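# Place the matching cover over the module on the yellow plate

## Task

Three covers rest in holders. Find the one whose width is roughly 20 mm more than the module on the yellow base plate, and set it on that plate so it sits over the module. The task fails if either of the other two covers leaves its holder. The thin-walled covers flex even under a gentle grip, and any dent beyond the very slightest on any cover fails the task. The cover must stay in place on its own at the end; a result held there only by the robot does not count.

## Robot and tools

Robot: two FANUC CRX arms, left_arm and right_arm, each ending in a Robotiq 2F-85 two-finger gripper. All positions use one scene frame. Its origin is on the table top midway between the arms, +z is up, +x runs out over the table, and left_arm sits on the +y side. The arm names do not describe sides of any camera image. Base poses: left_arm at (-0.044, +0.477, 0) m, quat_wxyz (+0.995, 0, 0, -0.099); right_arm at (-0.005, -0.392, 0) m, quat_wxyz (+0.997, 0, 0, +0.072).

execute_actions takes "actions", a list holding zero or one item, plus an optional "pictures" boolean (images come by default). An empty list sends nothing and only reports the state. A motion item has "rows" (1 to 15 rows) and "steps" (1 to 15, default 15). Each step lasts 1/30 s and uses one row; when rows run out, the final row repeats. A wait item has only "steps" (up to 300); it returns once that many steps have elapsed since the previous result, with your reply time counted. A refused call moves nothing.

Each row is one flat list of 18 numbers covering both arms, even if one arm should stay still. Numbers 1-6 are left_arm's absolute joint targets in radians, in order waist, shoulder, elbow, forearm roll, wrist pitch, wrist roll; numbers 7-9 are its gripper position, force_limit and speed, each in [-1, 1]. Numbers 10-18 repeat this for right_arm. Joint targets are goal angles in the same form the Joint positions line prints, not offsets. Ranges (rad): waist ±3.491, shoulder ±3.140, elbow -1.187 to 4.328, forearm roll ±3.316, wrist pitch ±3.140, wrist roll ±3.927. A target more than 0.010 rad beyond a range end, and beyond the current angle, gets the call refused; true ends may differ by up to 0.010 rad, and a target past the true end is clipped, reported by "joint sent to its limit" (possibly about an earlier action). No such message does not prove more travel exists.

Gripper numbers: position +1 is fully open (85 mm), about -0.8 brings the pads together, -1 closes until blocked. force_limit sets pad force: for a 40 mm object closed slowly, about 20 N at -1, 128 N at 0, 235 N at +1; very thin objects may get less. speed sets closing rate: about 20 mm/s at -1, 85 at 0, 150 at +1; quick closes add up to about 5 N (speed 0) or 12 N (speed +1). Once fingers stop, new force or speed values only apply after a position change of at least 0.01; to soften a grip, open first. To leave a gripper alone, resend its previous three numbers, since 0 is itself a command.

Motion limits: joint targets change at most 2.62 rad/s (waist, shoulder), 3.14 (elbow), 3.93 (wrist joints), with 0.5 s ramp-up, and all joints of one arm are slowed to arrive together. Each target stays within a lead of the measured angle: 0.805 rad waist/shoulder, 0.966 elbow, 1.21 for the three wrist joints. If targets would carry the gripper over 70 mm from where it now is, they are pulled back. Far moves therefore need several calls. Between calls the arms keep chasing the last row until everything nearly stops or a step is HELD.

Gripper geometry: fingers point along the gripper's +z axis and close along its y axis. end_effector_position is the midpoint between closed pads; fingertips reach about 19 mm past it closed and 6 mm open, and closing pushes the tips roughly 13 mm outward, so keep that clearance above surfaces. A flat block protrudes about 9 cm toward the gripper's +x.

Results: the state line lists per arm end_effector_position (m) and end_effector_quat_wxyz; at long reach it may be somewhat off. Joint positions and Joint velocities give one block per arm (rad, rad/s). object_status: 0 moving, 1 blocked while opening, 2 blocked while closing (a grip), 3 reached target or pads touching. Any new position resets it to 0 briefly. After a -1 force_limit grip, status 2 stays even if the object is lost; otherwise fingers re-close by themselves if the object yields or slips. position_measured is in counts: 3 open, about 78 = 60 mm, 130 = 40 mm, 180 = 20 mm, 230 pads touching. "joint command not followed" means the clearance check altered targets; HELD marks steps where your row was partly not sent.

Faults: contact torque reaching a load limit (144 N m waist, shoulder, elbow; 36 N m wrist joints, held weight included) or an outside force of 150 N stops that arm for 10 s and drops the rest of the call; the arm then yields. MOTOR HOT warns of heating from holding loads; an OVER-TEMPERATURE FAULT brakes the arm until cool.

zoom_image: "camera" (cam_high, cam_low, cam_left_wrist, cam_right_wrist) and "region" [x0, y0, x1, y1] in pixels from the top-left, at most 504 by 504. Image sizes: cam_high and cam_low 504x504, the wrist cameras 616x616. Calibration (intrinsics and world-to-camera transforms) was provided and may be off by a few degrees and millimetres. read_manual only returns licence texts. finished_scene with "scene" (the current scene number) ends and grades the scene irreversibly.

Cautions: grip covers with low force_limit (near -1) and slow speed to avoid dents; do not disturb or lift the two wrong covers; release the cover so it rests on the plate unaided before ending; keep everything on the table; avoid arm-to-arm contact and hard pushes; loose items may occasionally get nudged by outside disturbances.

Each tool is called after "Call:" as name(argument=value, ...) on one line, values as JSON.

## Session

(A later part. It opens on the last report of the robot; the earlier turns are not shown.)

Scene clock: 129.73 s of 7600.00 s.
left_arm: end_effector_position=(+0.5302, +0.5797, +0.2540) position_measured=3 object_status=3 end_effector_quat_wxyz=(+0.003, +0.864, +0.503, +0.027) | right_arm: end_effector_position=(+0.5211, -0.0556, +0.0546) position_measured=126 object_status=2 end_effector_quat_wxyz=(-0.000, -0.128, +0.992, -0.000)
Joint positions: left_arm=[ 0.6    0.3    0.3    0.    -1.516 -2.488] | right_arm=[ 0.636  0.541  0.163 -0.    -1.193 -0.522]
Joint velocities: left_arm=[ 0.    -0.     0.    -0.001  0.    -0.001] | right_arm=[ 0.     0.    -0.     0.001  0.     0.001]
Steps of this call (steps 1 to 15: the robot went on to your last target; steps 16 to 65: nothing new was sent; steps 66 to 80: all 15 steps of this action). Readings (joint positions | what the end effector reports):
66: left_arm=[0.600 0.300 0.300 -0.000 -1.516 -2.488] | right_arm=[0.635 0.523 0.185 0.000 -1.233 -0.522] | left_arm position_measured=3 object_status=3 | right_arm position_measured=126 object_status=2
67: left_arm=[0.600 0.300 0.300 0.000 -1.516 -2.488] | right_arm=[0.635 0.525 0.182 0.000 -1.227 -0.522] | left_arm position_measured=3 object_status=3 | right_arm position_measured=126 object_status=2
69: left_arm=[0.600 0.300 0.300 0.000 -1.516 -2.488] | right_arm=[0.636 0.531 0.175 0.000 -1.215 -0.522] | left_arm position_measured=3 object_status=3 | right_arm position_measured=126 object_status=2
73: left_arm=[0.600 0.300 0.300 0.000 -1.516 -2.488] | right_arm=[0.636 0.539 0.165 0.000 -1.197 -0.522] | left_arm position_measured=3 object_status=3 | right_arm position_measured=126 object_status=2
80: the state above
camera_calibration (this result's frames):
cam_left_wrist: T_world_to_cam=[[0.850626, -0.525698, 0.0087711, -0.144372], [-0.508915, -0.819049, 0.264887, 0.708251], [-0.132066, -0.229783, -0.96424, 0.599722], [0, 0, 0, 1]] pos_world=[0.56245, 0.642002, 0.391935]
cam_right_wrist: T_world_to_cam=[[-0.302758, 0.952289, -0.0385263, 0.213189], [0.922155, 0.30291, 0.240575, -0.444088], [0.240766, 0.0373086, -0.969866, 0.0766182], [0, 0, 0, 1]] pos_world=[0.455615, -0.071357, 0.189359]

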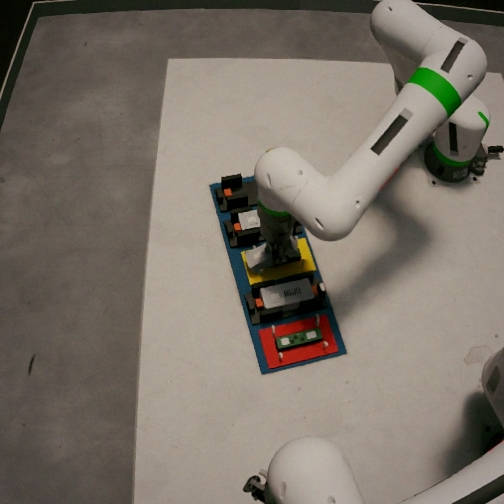

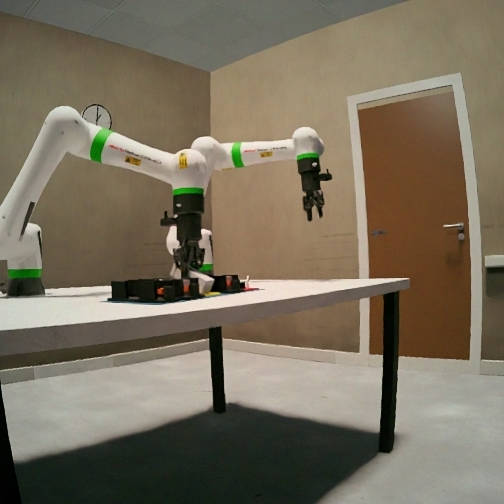

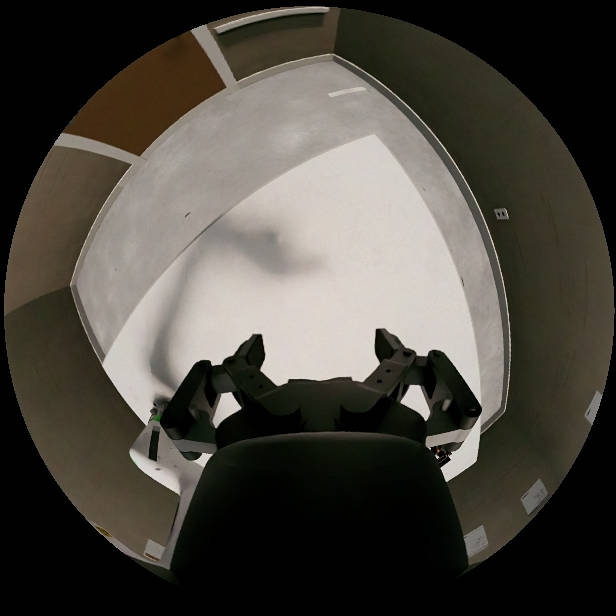

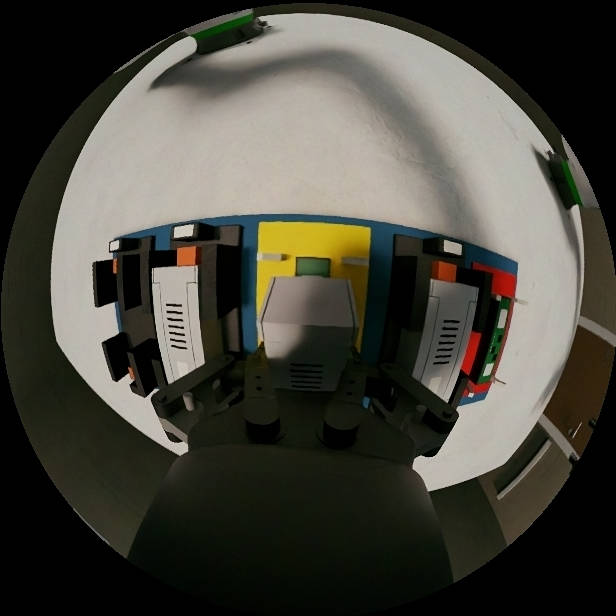

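Call:
execute_actions(actions=[{"rows":[[0.6,0.3,0.3,0,-1.516,-2.488,1,0,0,0.636,0.544,0.159,0,-1.186,-0.522,-1,-0.9,-1],[0.6,0.3,0.3,0,-1.516,-2.488,1,0,0,0.636,0.544,0.159,0,-1.186,-0.522,-1,-0.9,-1],[0.6,0.3,0.3,0,-1.516,-2.488,1,0,0,0.636,0.547,0.155,0,-1.179,-0.522,-1,-0.9,-1],[0.6,0.3,0.3,0,-1.516,-2.488,1,0,0,0.636,0.547,0.155,0,-1.179,-0.522,-1,-0.9,-1],[0.6,0.3,0.3,0,-1.516,-2.488,1,0,0,0.636,0.550,0.151,0,-1.172,-0.522,-1,-0.9,-1]],"steps":15}])

Call:
zoom_image(camera="cam_low", region=[130,230,250,310])

Call:
zoom_image(camera="cam_high", region=[210,200,350,320])

Scene clock: 133.20 s of 7600.00 s.
left_arm: end_effector_position=(+0.5302, +0.5797, +0.2540) position_measured=3 object_status=3 end_effector_quat_wxyz=(+0.003, +0.864, +0.503, +0.027) | right_arm: end_effector_position=(+0.5210, -0.0558, +0.0443) position_measured=126 object_status=2 end_effector_quat_wxyz=(-0.000, -0.128, +0.992, -0.000)
Joint positions: left_arm=[ 0.6    0.3    0.3    0.    -1.516 -2.488] | right_arm=[ 0.636  0.55   0.151  0.    -1.172 -0.522]
Joint velocities: left_arm=[ 0. -0.  0.  0. -0. -0.] | right_arm=[-0.     0.     0.     0.001  0.     0.   ]
Steps of this call (steps 1 to 15: the robot went on to your last target; steps 16 to 89: nothing new was sent; steps 90 to 104: all 15 steps of this action). Readings (joint positions | what the end effector reports):
90: left_arm=[0.600 0.300 0.300 0.000 -1.516 -2.488] | right_arm=[0.636 0.541 0.163 0.000 -1.192 -0.522] | left_arm position_measured=3 object_status=3 | right_arm position_measured=126 object_status=2
91: left_arm=[0.600 0.300 0.300 0.000 -1.516 -2.488] | right_arm=[0.636 0.542 0.161 0.000 -1.189 -0.522] | left_arm position_measured=3 object_status=3 | right_arm position_measured=126 object_status=2
93: left_arm=[0.600 0.300 0.300 -0.000 -1.516 -2.488] | right_arm=[0.636 0.545 0.157 0.000 -1.183 -0.522] | left_arm position_measured=3 object_status=3 | right_arm position_measured=126 object_status=2
97: left_arm=[0.600 0.300 0.300 0.000 -1.516 -2.488] | right_arm=[0.636 0.550 0.151 0.000 -1.173 -0.522] | left_arm position_measured=3 object_status=3 | right_arm position_measured=126 object_status=2
104: the state above
camera_calibration (this result's frames):
cam_left_wrist: T_world_to_cam=[[0.850626, -0.525699, 0.00877118, -0.144372], [-0.508915, -0.819049, 0.264886, 0.708251], [-0.132066, -0.229783, -0.96424, 0.599722], [0, 0, 0, 1]] pos_world=[0.56245, 0.642002, 0.391936]
cam_right_wrist: T_world_to_cam=[[-0.302837, 0.952259, -0.0386345, 0.213008], [0.922107, 0.303011, 0.240631, -0.441389], [0.240849, 0.0372467, -0.969848, 0.0666675], [0, 0, 0, 1]] pos_world=[0.455458, -0.0715768, 0.179098]

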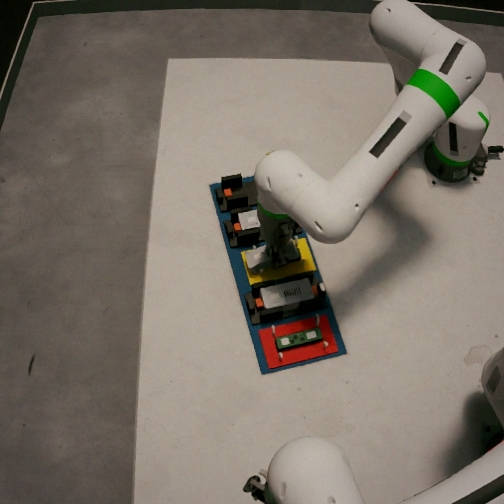

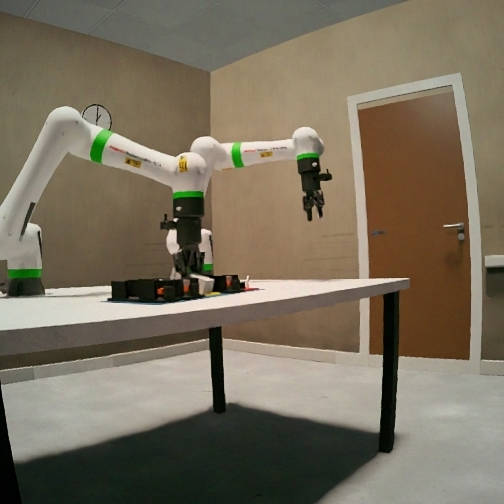

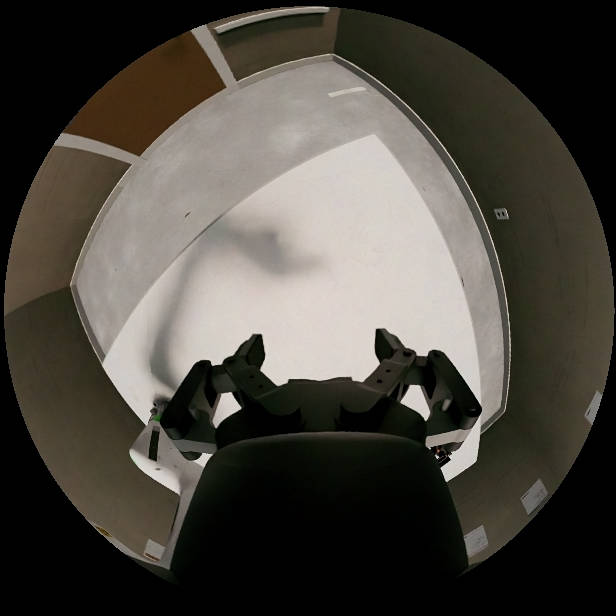

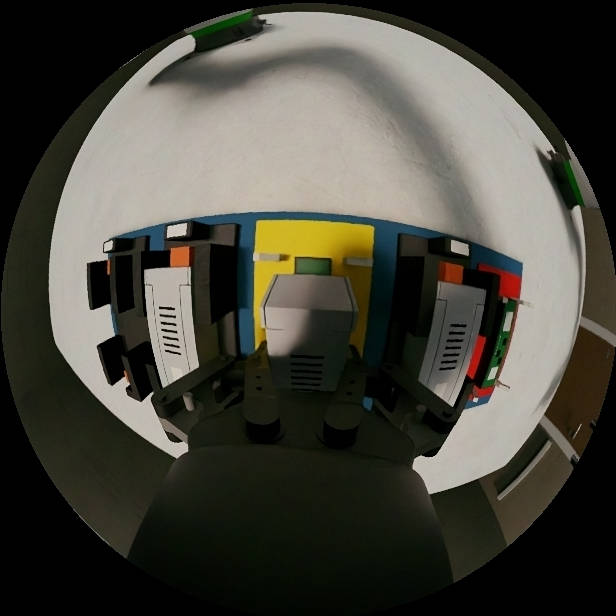

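Region (130, 230, 250, 310) of cam_low's 504x504 image, scaled by 4.200, with more detail than that image has.

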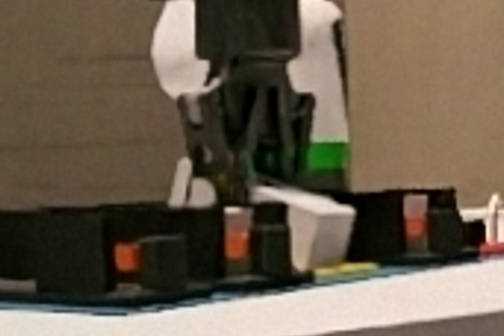

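Region (210, 200, 350, 320) of cam_high's 504x504 image, scaled by 3.600, with more detail than that image has; it fills the top 432 rows of this view, and the rest is white.

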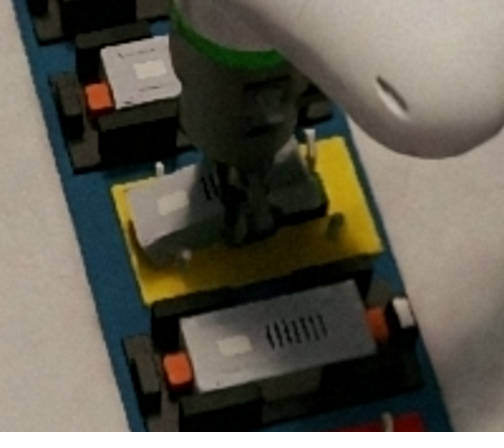

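Call:
execute_actions(actions=[{"rows":[[0.6,0.3,0.3,0,-1.516,-2.488,1,0,0,0.636,0.545,0.157,0,-1.183,-0.522,-1,-0.9,-1],[0.6,0.3,0.3,0,-1.516,-2.488,1,0,0,0.636,0.540,0.163,0,-1.193,-0.522,-1,-0.9,-1],[0.6,0.3,0.3,0,-1.516,-2.488,1,0,0,0.636,0.540,0.163,0,-1.193,-0.522,-1,-0.9,-1],[0.6,0.3,0.3,0,-1.516,-2.488,1,0,0,0.636,0.540,0.163,0,-1.193,-0.522,-1,-0.9,-1],[0.6,0.3,0.3,0,-1.516,-2.488,1,0,0,0.6385,0.533,0.152,0,-1.190,-0.5245,-1,-0.9,-1],[0.6,0.3,0.3,0,-1.516,-2.488,1,0,0,0.6385,0.533,0.152,0,-1.190,-0.5245,-1,-0.9,-1],[0.6,0.3,0.3,0,-1.516,-2.488,1,0,0,0.641,0.525,0.141,0,-1.186,-0.527,-1,-0.9,-1],[0.6,0.3,0.3,0,-1.516,-2.488,1,0,0,0.641,0.525,0.141,0,-1.186,-0.527,-1,-0.9,-1],[0.6,0.3,0.3,0,-1.516,-2.488,1,0,0,0.6435,0.518,0.131,0,-1.183,-0.5295,-1,-0.9,-1],[0.6,0.3,0.3,0,-1.516,-2.488,1,0,0,0.6435,0.518,0.131,0,-1.183,-0.5295,-1,-0.9,-1],[0.6,0.3,0.3,0,-1.516,-2.488,1,0,0,0.6457,0.5105,0.120,0,-1.180,-0.532,-1,-0.9,-1]],"steps":15}])

Call:
zoom_image(camera="cam_right_wrist", region=[230,200,400,400])

Call:
zoom_image(camera="cam_high", region=[210,200,350,320])

Scene clock: 137.07 s of 7600.00 s.
left_arm: end_effector_position=(+0.5302, +0.5797, +0.2540) position_measured=3 object_status=3 end_effector_quat_wxyz=(+0.003, +0.864, +0.503, +0.027) | right_arm: end_effector_position=(+0.5090, -0.0594, +0.0559) position_measured=126 object_status=2 end_effector_quat_wxyz=(+0.000, -0.128, +0.992, +0.000)
Joint positions: left_arm=[ 0.6    0.3    0.3    0.    -1.516 -2.488] | right_arm=[ 0.646  0.511  0.12  -0.    -1.18  -0.532]
Joint velocities: left_arm=[ 0.     0.     0.    -0.    -0.001 -0.   ] | right_arm=[ 0.002 -0.005 -0.009 -0.001  0.002 -0.003]
Steps of this call (steps 1 to 15: the robot went on to your last target; steps 16 to 90: nothing new was sent; then 0.37 s passed at rest; steps 91 to 105: all 15 steps of this action). Readings (joint positions | what the end effector reports):
91: left_arm=[0.600 0.300 0.300 0.000 -1.516 -2.488] | right_arm=[0.636 0.550 0.151 -0.000 -1.172 -0.522] | left_arm position_measured=3 object_status=3 | right_arm position_measured=126 object_status=2
92: left_arm=[0.600 0.300 0.300 0.000 -1.516 -2.488] | right_arm=[0.636 0.548 0.154 -0.000 -1.178 -0.522] | left_arm position_measured=3 object_status=3 | right_arm position_measured=126 object_status=2
94: left_arm=[0.600 0.300 0.300 0.000 -1.516 -2.488] | right_arm=[0.636 0.542 0.161 -0.000 -1.190 -0.522] | left_arm position_measured=3 object_status=3 | right_arm position_measured=126 object_status=2
98: left_arm=[0.600 0.300 0.300 0.000 -1.516 -2.488] | right_arm=[0.639 0.530 0.148 -0.000 -1.189 -0.525] | left_arm position_measured=3 object_status=3 | right_arm position_measured=126 object_status=2
105: the state above
camera_calibration (this result's frames):
cam_left_wrist: T_world_to_cam=[[0.850626, -0.525699, 0.00877127, -0.144372], [-0.508915, -0.819049, 0.264886, 0.708251], [-0.132066, -0.229783, -0.96424, 0.599722], [0, 0, 0, 1]] pos_world=[0.56245, 0.642002, 0.391936]
cam_right_wrist: T_world_to_cam=[[-0.302544, 0.952367, -0.0382602, 0.213145], [0.922119, 0.30262, 0.241075, -0.432115], [0.241171, 0.0376554, -0.969752, 0.0807463], [0, 0, 0, 1]] pos_world=[0.443474, -0.0752662, 0.190631]

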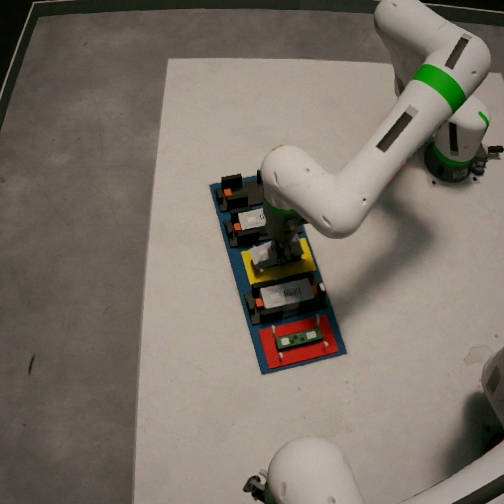

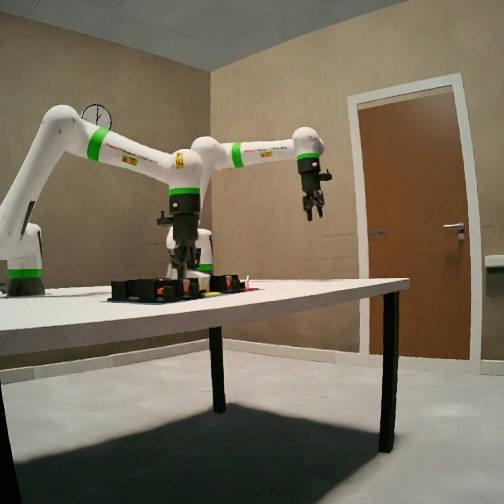

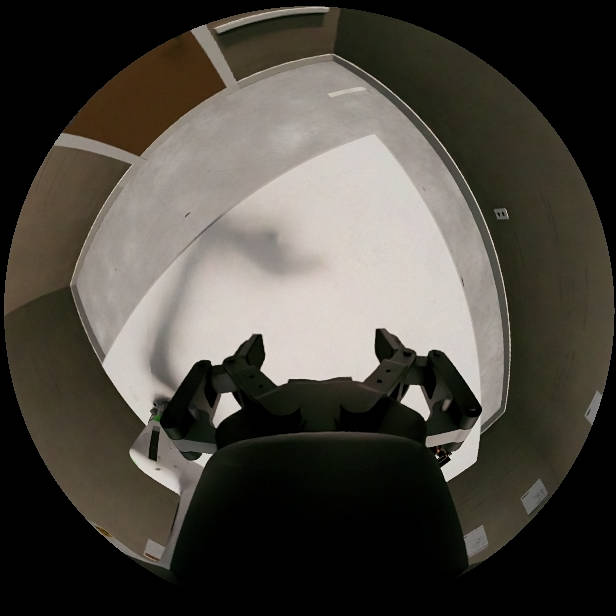

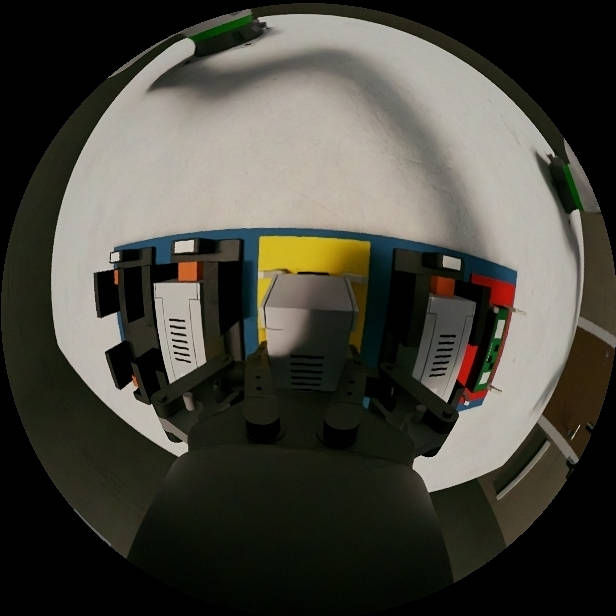

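Region (230, 200, 400, 400) of cam_right_wrist's 616x616 image, scaled by 2.520, with more detail than that image has; it fills the left 428 columns of this view, and the rest is white.

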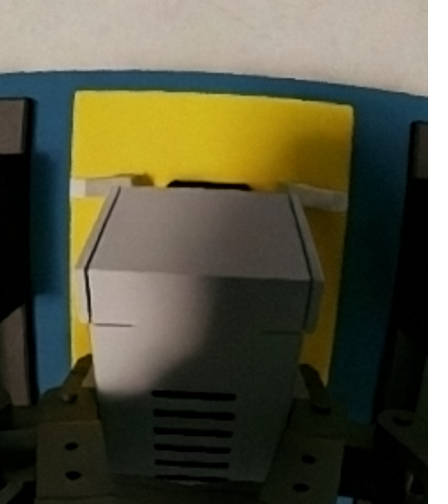

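Region (210, 200, 350, 320) of cam_high's 504x504 image, scaled by 3.600, with more detail than that image has; it fills the top 432 rows of this view, and the rest is white.

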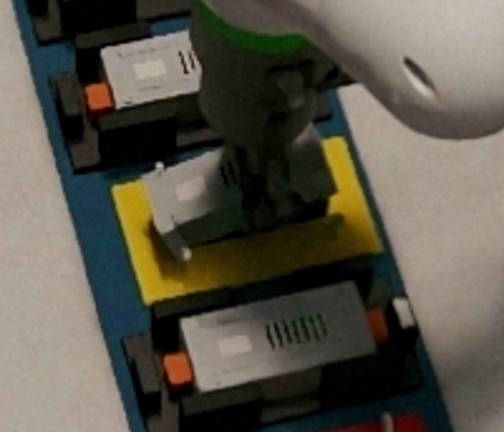

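Call:
execute_actions(actions=[{"rows":[[0.6,0.3,0.3,0,-1.516,-2.488,1,0,0,0.6475,0.5055,0.113,0,-1.178,-0.534,-1,-0.9,-1],[0.6,0.3,0.3,0,-1.516,-2.488,1,0,0,0.649,0.5005,0.106,0,-1.176,-0.5355,-1,-0.9,-1],[0.6,0.3,0.3,0,-1.516,-2.488,1,0,0,0.649,0.5005,0.106,0,-1.176,-0.5355,-1,-0.9,-1],[0.6,0.3,0.3,0,-1.516,-2.488,1,0,0,0.649,0.5005,0.106,0,-1.176,-0.5355,-1,-0.9,-1],[0.6,0.3,0.3,0,-1.516,-2.488,1,0,0,0.649,0.5005,0.106,0,-1.176,-0.5355,-1,-0.9,-1],[0.6,0.3,0.3,0,-1.516,-2.488,1,0,0,0.649,0.5005,0.106,0,-1.176,-0.5355,-1,-0.9,-1],[0.6,0.3,0.3,0,-1.516,-2.488,1,0,0,0.649,0.503,0.103,0,-1.170,-0.5355,-1,-0.9,-1],[0.6,0.3,0.3,0,-1.516,-2.488,1,0,0,0.649,0.503,0.103,0,-1.170,-0.5355,-1,-0.9,-1],[0.6,0.3,0.3,0,-1.516,-2.488,1,0,0,0.649,0.506,0.099,0,-1.163,-0.5355,-1,-0.9,-1],[0.6,0.3,0.3,0,-1.516,-2.488,1,0,0,0.649,0.506,0.099,0,-1.163,-0.5355,-1,-0.9,-1],[0.6,0.3,0.3,0,-1.516,-2.488,1,0,0,0.649,0.509,0.095,0,-1.156,-0.5355,-1,-0.9,-1]],"steps":15}])

Call:
zoom_image(camera="cam_right_wrist", region=[230,200,400,400])

Call:
zoom_image(camera="cam_low", region=[130,230,250,310])

Scene clock: 139.83 s of 7600.00 s.
left_arm: end_effector_position=(+0.5302, +0.5797, +0.2540) position_measured=3 object_status=3 end_effector_quat_wxyz=(+0.003, +0.864, +0.503, +0.027) | right_arm: end_effector_position=(+0.5048, -0.0609, +0.0470) position_measured=126 object_status=2 end_effector_quat_wxyz=(+0.000, -0.128, +0.992, +0.000)
Joint positions: left_arm=[ 0.6    0.3    0.3    0.    -1.516 -2.488] | right_arm=[ 0.649  0.509  0.095  0.    -1.156 -0.535]
Joint velocities: left_arm=[0.    0.    0.    0.    0.001 0.   ] | right_arm=[ 0.001  0.002 -0.003  0.     0.007  0.001]
Steps of this call (steps 1 to 15: the robot went on to your last target; steps 16 to 68: nothing new was sent; steps 69 to 83: all 15 steps of this action). Readings (joint positions | what the end effector reports):
69: left_arm=[0.600 0.300 0.300 -0.000 -1.516 -2.488] | right_arm=[0.646 0.510 0.119 0.000 -1.180 -0.532] | left_arm position_measured=3 object_status=3 | right_arm position_measured=126 object_status=2
70: left_arm=[0.600 0.300 0.300 0.000 -1.516 -2.488] | right_arm=[0.647 0.508 0.116 0.000 -1.179 -0.533] | left_arm position_measured=3 object_status=3 | right_arm position_measured=126 object_status=2
72: left_arm=[0.600 0.300 0.300 0.000 -1.516 -2.488] | right_arm=[0.649 0.502 0.108 0.000 -1.177 -0.535] | left_arm position_measured=3 object_status=3 | right_arm position_measured=126 object_status=2
76: left_arm=[0.600 0.300 0.300 0.000 -1.516 -2.488] | right_arm=[0.649 0.501 0.104 0.000 -1.173 -0.535] | left_arm position_measured=3 object_status=3 | right_arm position_measured=126 object_status=2
83: the state above
camera_calibration (this result's frames):
cam_left_wrist: T_world_to_cam=[[0.850626, -0.525699, 0.00877132, -0.144372], [-0.508915, -0.819049, 0.264886, 0.708252], [-0.132066, -0.229783, -0.96424, 0.599721], [0, 0, 0, 1]] pos_world=[0.56245, 0.642002, 0.391936]
cam_right_wrist: T_world_to_cam=[[-0.302356, 0.952432, -0.0381401, 0.212803], [0.92208, 0.302392, 0.24151, -0.425646], [0.241555, 0.0378538, -0.969648, 0.0730495], [0, 0, 0, 1]] pos_world=[0.439176, -0.0767336, 0.181747]

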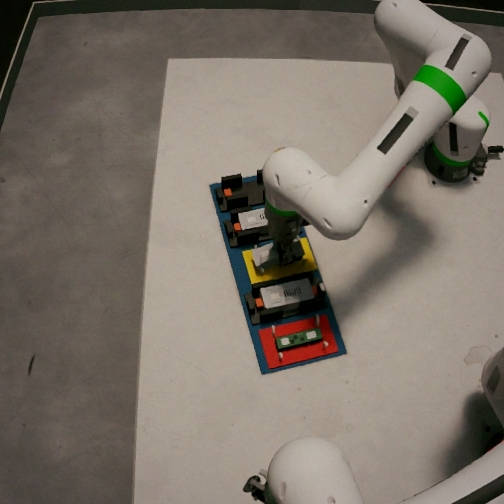

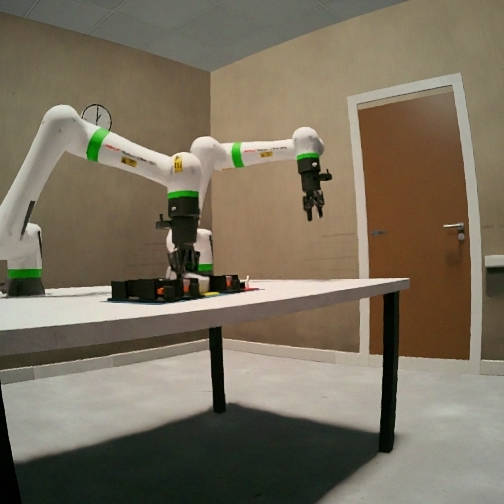

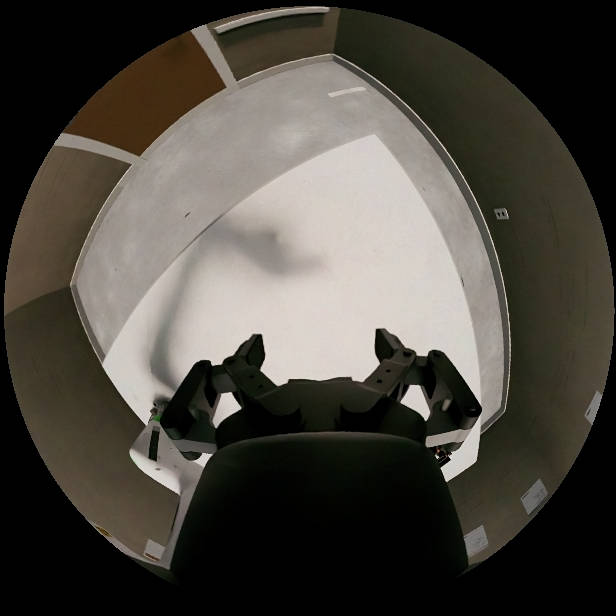

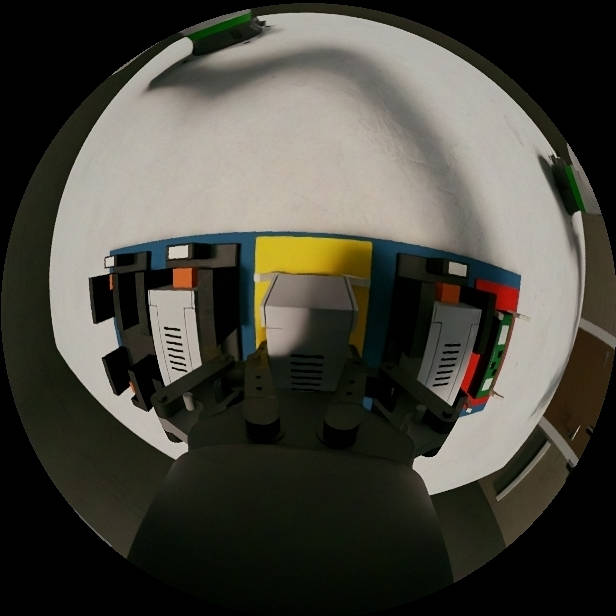

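Region (230, 200, 400, 400) of cam_right_wrist's 616x616 image, scaled by 2.520, with more detail than that image has; it fills the left 428 columns of this view, and the rest is white.

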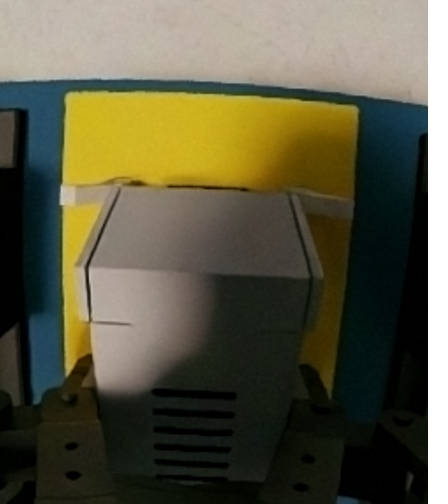

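Region (130, 230, 250, 310) of cam_low's 504x504 image, scaled by 4.200, with more detail than that image has.

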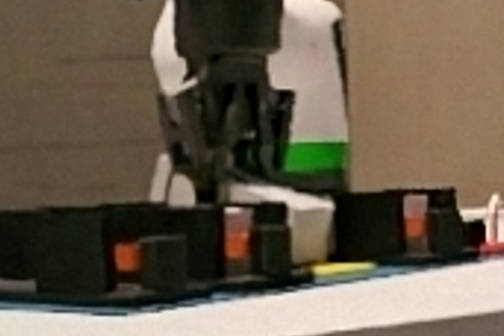

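Call:
execute_actions(actions=[{"rows":[[0.6,0.3,0.3,0,-1.516,-2.488,1,0,0,0.649,0.506,0.099,0,-1.163,-0.5355,-1,-0.9,-1],[0.6,0.3,0.3,0,-1.516,-2.488,1,0,0,0.649,0.503,0.103,0,-1.170,-0.5355,-1,-0.9,-1],[0.6,0.3,0.3,0,-1.516,-2.488,1,0,0,0.649,0.5005,0.106,0,-1.176,-0.5355,-1,-0.9,-1],[0.6,0.3,0.3,0,-1.516,-2.488,1,0,0,0.649,0.5005,0.106,0,-1.176,-0.5355,-1,-0.9,-1],[0.6,0.3,0.3,0,-1.516,-2.488,1,0,0,0.649,0.5005,0.106,0,-1.176,-0.5355,-1,-0.9,-1],[0.6,0.3,0.3,0,-1.516,-2.488,1,0,0,0.651,0.495,0.098,0,-1.174,-0.5375,-1,-0.9,-1],[0.6,0.3,0.3,0,-1.516,-2.488,1,0,0,0.651,0.495,0.098,0,-1.174,-0.5375,-1,-0.9,-1],[0.6,0.3,0.3,0,-1.516,-2.488,1,0,0,0.653,0.489,0.090,0,-1.172,-0.5395,-1,-0.9,-1],[0.6,0.3,0.3,0,-1.516,-2.488,1,0,0,0.653,0.489,0.090,0,-1.172,-0.5395,-1,-0.9,-1],[0.6,0.3,0.3,0,-1.516,-2.488,1,0,0,0.653,0.489,0.090,0,-1.172,-0.5395,-1,-0.9,-1],[0.6,0.3,0.3,0,-1.516,-2.488,1,0,0,0.653,0.493,0.085,0,-1.163,-0.5395,-1,-0.9,-1],[0.6,0.3,0.3,0,-1.516,-2.488,1,0,0,0.653,0.493,0.085,0,-1.163,-0.5395,-1,-0.9,-1],[0.6,0.3,0.3,0,-1.516,-2.488,1,0,0,0.653,0.4975,0.079,0,-1.152,-0.5395,-1,-0.9,-1]],"steps":15}])

Call:
zoom_image(camera="cam_high", region=[210,200,350,320])

Call:
zoom_image(camera="cam_low", region=[130,230,250,310])

Scene clock: 142.10 s of 7600.00 s.
left_arm: end_effector_position=(+0.5302, +0.5797, +0.2540) position_measured=3 object_status=3 end_effector_quat_wxyz=(+0.003, +0.864, +0.503, +0.027) | right_arm: end_effector_position=(+0.4999, -0.0625, +0.0485) position_measured=126 object_status=2 end_effector_quat_wxyz=(+0.000, -0.128, +0.992, +0.000)
Joint positions: left_arm=[ 0.6    0.3    0.3    0.    -1.516 -2.488] | right_arm=[ 0.653  0.496  0.08  -0.    -1.154 -0.539]
Joint velocities: left_arm=[ 0.    -0.    -0.001  0.001 -0.001  0.   ] | right_arm=[ 0.002  0.041 -0.044 -0.001  0.074 -0.001]
Steps of this call (steps 1 to 15: the robot went on to your last target; steps 16 to 53: nothing new was sent; steps 54 to 68: all 15 steps of this action). Readings (joint positions | what the end effector reports):
54: left_arm=[0.600 0.300 0.300 0.000 -1.516 -2.488] | right_arm=[0.649 0.509 0.095 -0.000 -1.156 -0.536] | left_arm position_measured=3 object_status=3 | right_arm position_measured=126 object_status=2
55: left_arm=[0.600 0.300 0.300 0.000 -1.516 -2.488] | right_arm=[0.649 0.508 0.097 -0.000 -1.160 -0.536] | left_arm position_measured=3 object_status=3 | right_arm position_measured=126 object_status=2
57: left_arm=[0.600 0.300 0.300 0.000 -1.516 -2.488] | right_arm=[0.649 0.503 0.103 -0.000 -1.171 -0.536] | left_arm position_measured=3 object_status=3 | right_arm position_measured=126 object_status=2
61: left_arm=[0.600 0.300 0.300 0.000 -1.516 -2.488] | right_arm=[0.651 0.496 0.099 -0.000 -1.174 -0.537] | left_arm position_measured=3 object_status=3 | right_arm position_measured=126 object_status=2
68: the state above
camera_calibration (this result's frames):
cam_left_wrist: T_world_to_cam=[[0.850626, -0.525699, 0.00877108, -0.144372], [-0.508915, -0.819049, 0.264886, 0.708252], [-0.132066, -0.229783, -0.96424, 0.599722], [0, 0, 0, 1]] pos_world=[0.56245, 0.642002, 0.391935]
cam_right_wrist: T_world_to_cam=[[-0.302248, 0.95246, -0.0382801, 0.212861], [0.92226, 0.302345, 0.240879, -0.421023], [0.241002, 0.037501, -0.9698, 0.0759457], [0, 0, 0, 1]] pos_world=[0.434327, -0.0782953, 0.183216]

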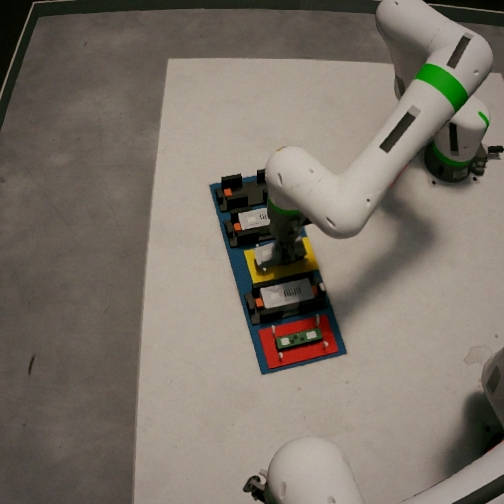

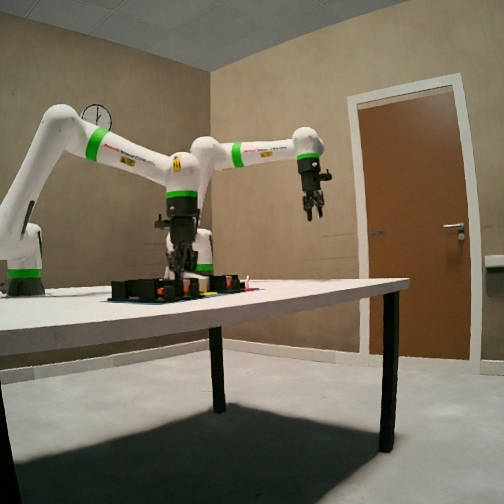

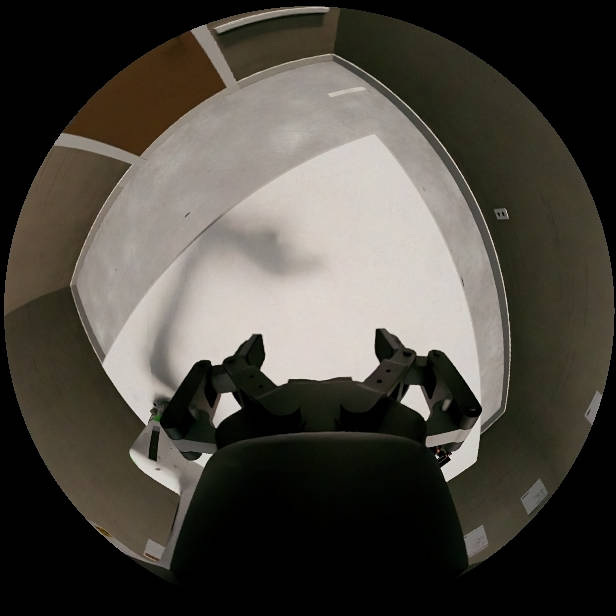

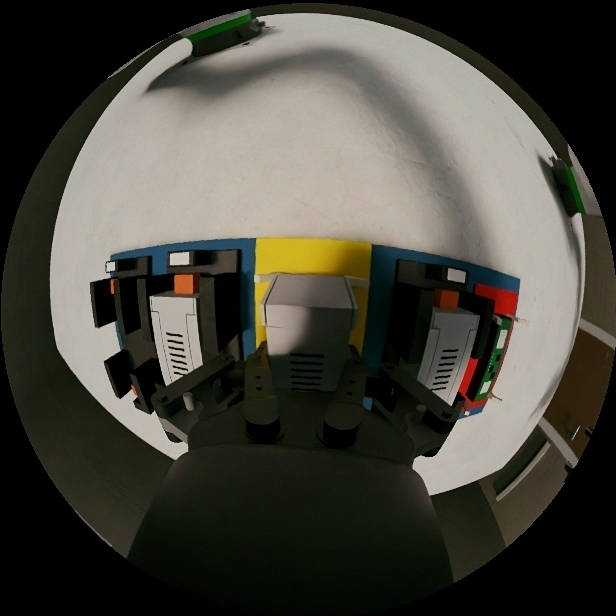

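Region (210, 200, 350, 320) of cam_high's 504x504 image, scaled by 3.600, with more detail than that image has; it fills the top 432 rows of this view, and the rest is white.

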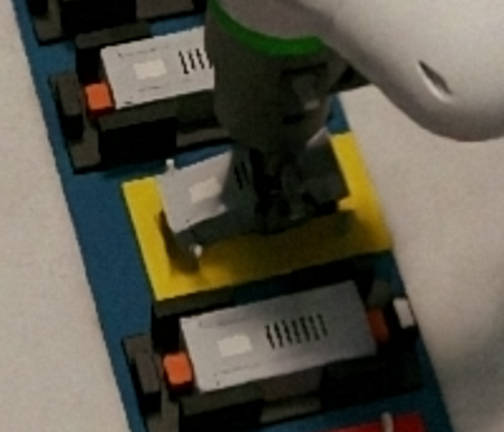

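Region (130, 230, 250, 310) of cam_low's 504x504 image, scaled by 4.200, with more detail than that image has.

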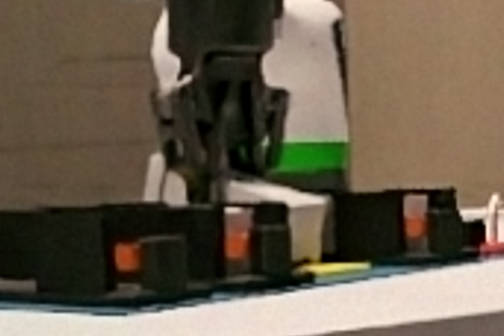

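Call:
execute_actions(actions=[{"rows":[[0.6,0.3,0.3,0,-1.516,-2.488,1,0,0,0.6527,0.500,0.0775,0,-1.148,-0.5395,-1,-0.9,-1],[0.6,0.3,0.3,0,-1.516,-2.488,1,0,0,0.6527,0.500,0.0775,0,-1.148,-0.5395,-1,-0.9,-1],[0.6,0.3,0.3,0,-1.516,-2.488,1,0,0,0.6525,0.503,0.075,0,-1.142,-0.5395,-1,-0.9,-1],[0.6,0.3,0.3,0,-1.516,-2.488,1,0,0,0.6525,0.503,0.075,0,-1.142,-0.5395,-1,-0.9,-1],[0.6,0.3,0.3,0,-1.516,-2.488,1,0,0,0.6525,0.506,0.0715,0,-1.135,-0.5395,-1,-0.9,-1]],"steps":15}])

Call:
zoom_image(camera="cam_high", region=[210,200,350,320])

Call:
zoom_image(camera="cam_low", region=[130,230,250,310])

Scene clock: 143.70 s of 7600.00 s.
left_arm: end_effector_position=(+0.5302, +0.5797, +0.2540) position_measured=3 object_status=3 end_effector_quat_wxyz=(+0.003, +0.864, +0.503, +0.027) | right_arm: end_effector_position=(+0.5004, -0.0623, +0.0395) position_measured=126 object_status=2 end_effector_quat_wxyz=(+0.001, -0.128, +0.992, +0.000)
Joint positions: left_arm=[ 0.6    0.3    0.3    0.    -1.516 -2.488] | right_arm=[ 0.653  0.506  0.072  0.    -1.135 -0.54 ]
Joint velocities: left_arm=[ 0.     0.    -0.001 -0.    -0.001  0.   ] | right_arm=[-0.001  0.    -0.    -0.     0.     0.001]
Steps of this call (steps 1 to 15: the robot went on to your last target; steps 16 to 33: nothing new was sent; steps 34 to 48: all 15 steps of this action). Readings (joint positions | what the end effector reports):
34: left_arm=[0.600 0.300 0.300 -0.000 -1.516 -2.488] | right_arm=[0.653 0.498 0.079 0.000 -1.152 -0.540] | left_arm position_measured=3 object_status=3 | right_arm position_measured=126 object_status=2
35: left_arm=[0.600 0.300 0.300 0.000 -1.516 -2.488] | right_arm=[0.653 0.499 0.078 0.000 -1.150 -0.540] | left_arm position_measured=3 object_status=3 | right_arm position_measured=126 object_status=2
37: left_arm=[0.600 0.300 0.300 0.000 -1.516 -2.488] | right_arm=[0.653 0.501 0.076 0.000 -1.145 -0.540] | left_arm position_measured=3 object_status=3 | right_arm position_measured=126 object_status=2
41: left_arm=[0.600 0.300 0.300 0.000 -1.516 -2.488] | right_arm=[0.653 0.506 0.072 0.000 -1.136 -0.540] | left_arm position_measured=3 object_status=3 | right_arm position_measured=126 object_status=2
48: the state above
camera_calibration (this result's frames):
cam_left_wrist: T_world_to_cam=[[0.850626, -0.525699, 0.00877128, -0.144372], [-0.508915, -0.819049, 0.264886, 0.708252], [-0.132066, -0.229783, -0.96424, 0.599722], [0, 0, 0, 1]] pos_world=[0.56245, 0.642002, 0.391936]
cam_right_wrist: T_world_to_cam=[[-0.301881, 0.952592, -0.0379083, 0.212351], [0.922147, 0.30186, 0.241922, -0.419446], [0.241896, 0.0380746, -0.969555, 0.0666467], [0, 0, 0, 1]] pos_world=[0.434774, -0.078208, 0.174141]

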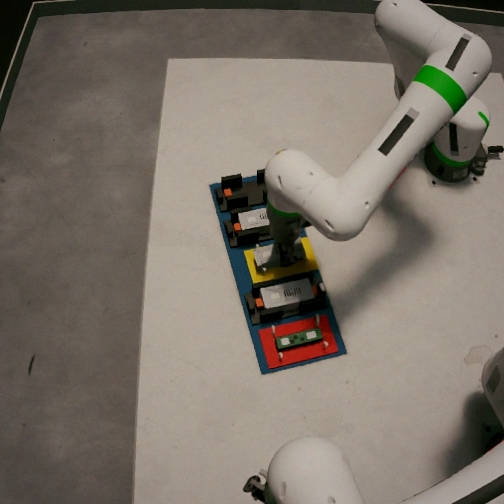

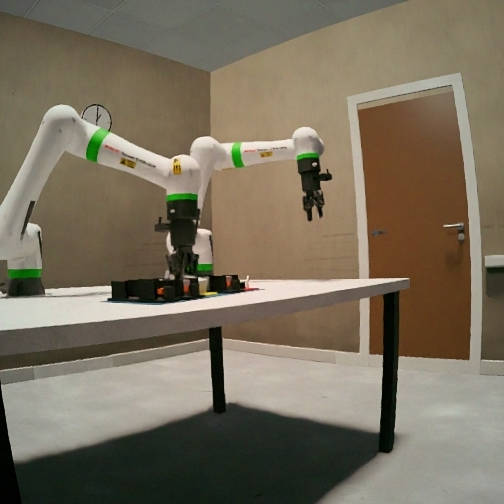

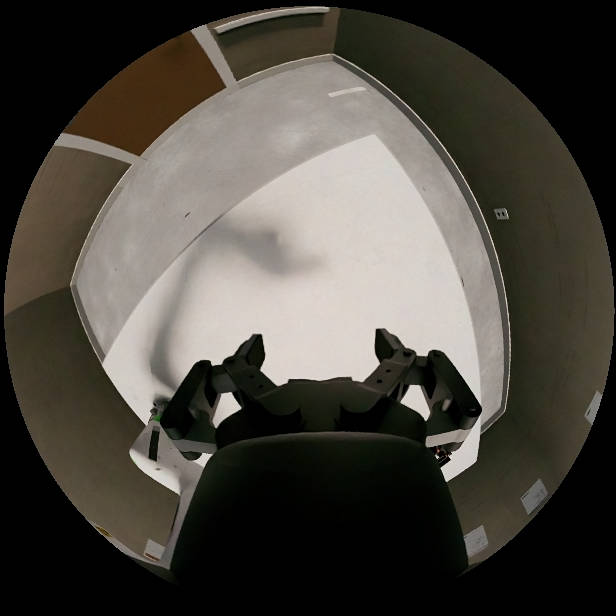

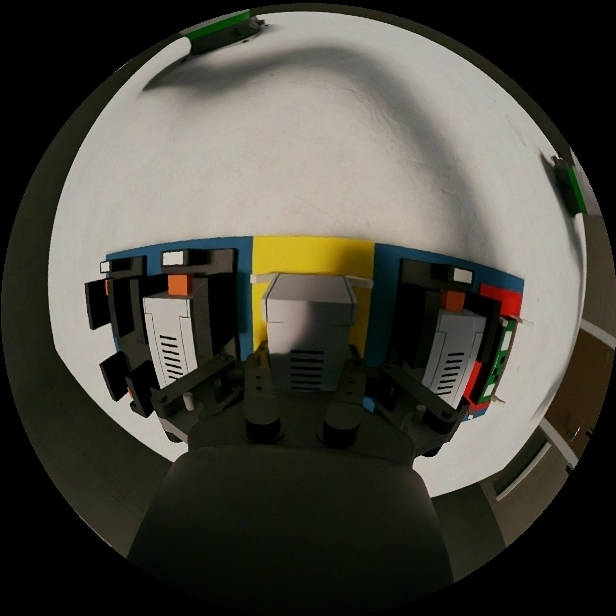

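Region (210, 200, 350, 320) of cam_high's 504x504 image, scaled by 3.600, with more detail than that image has; it fills the top 432 rows of this view, and the rest is white.

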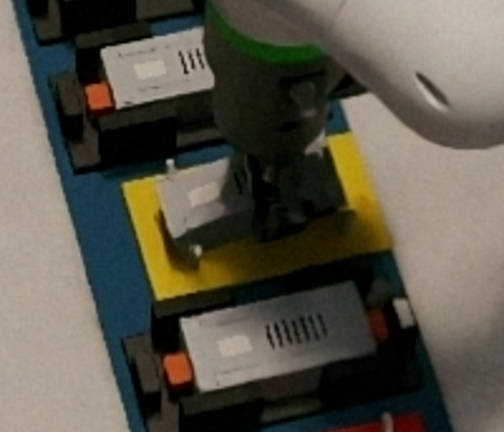

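Region (130, 230, 250, 310) of cam_low's 504x504 image, scaled by 4.200, with more detail than that image has.

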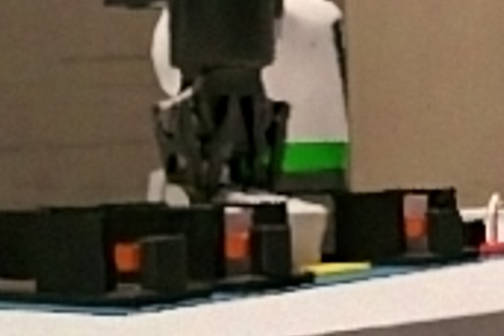

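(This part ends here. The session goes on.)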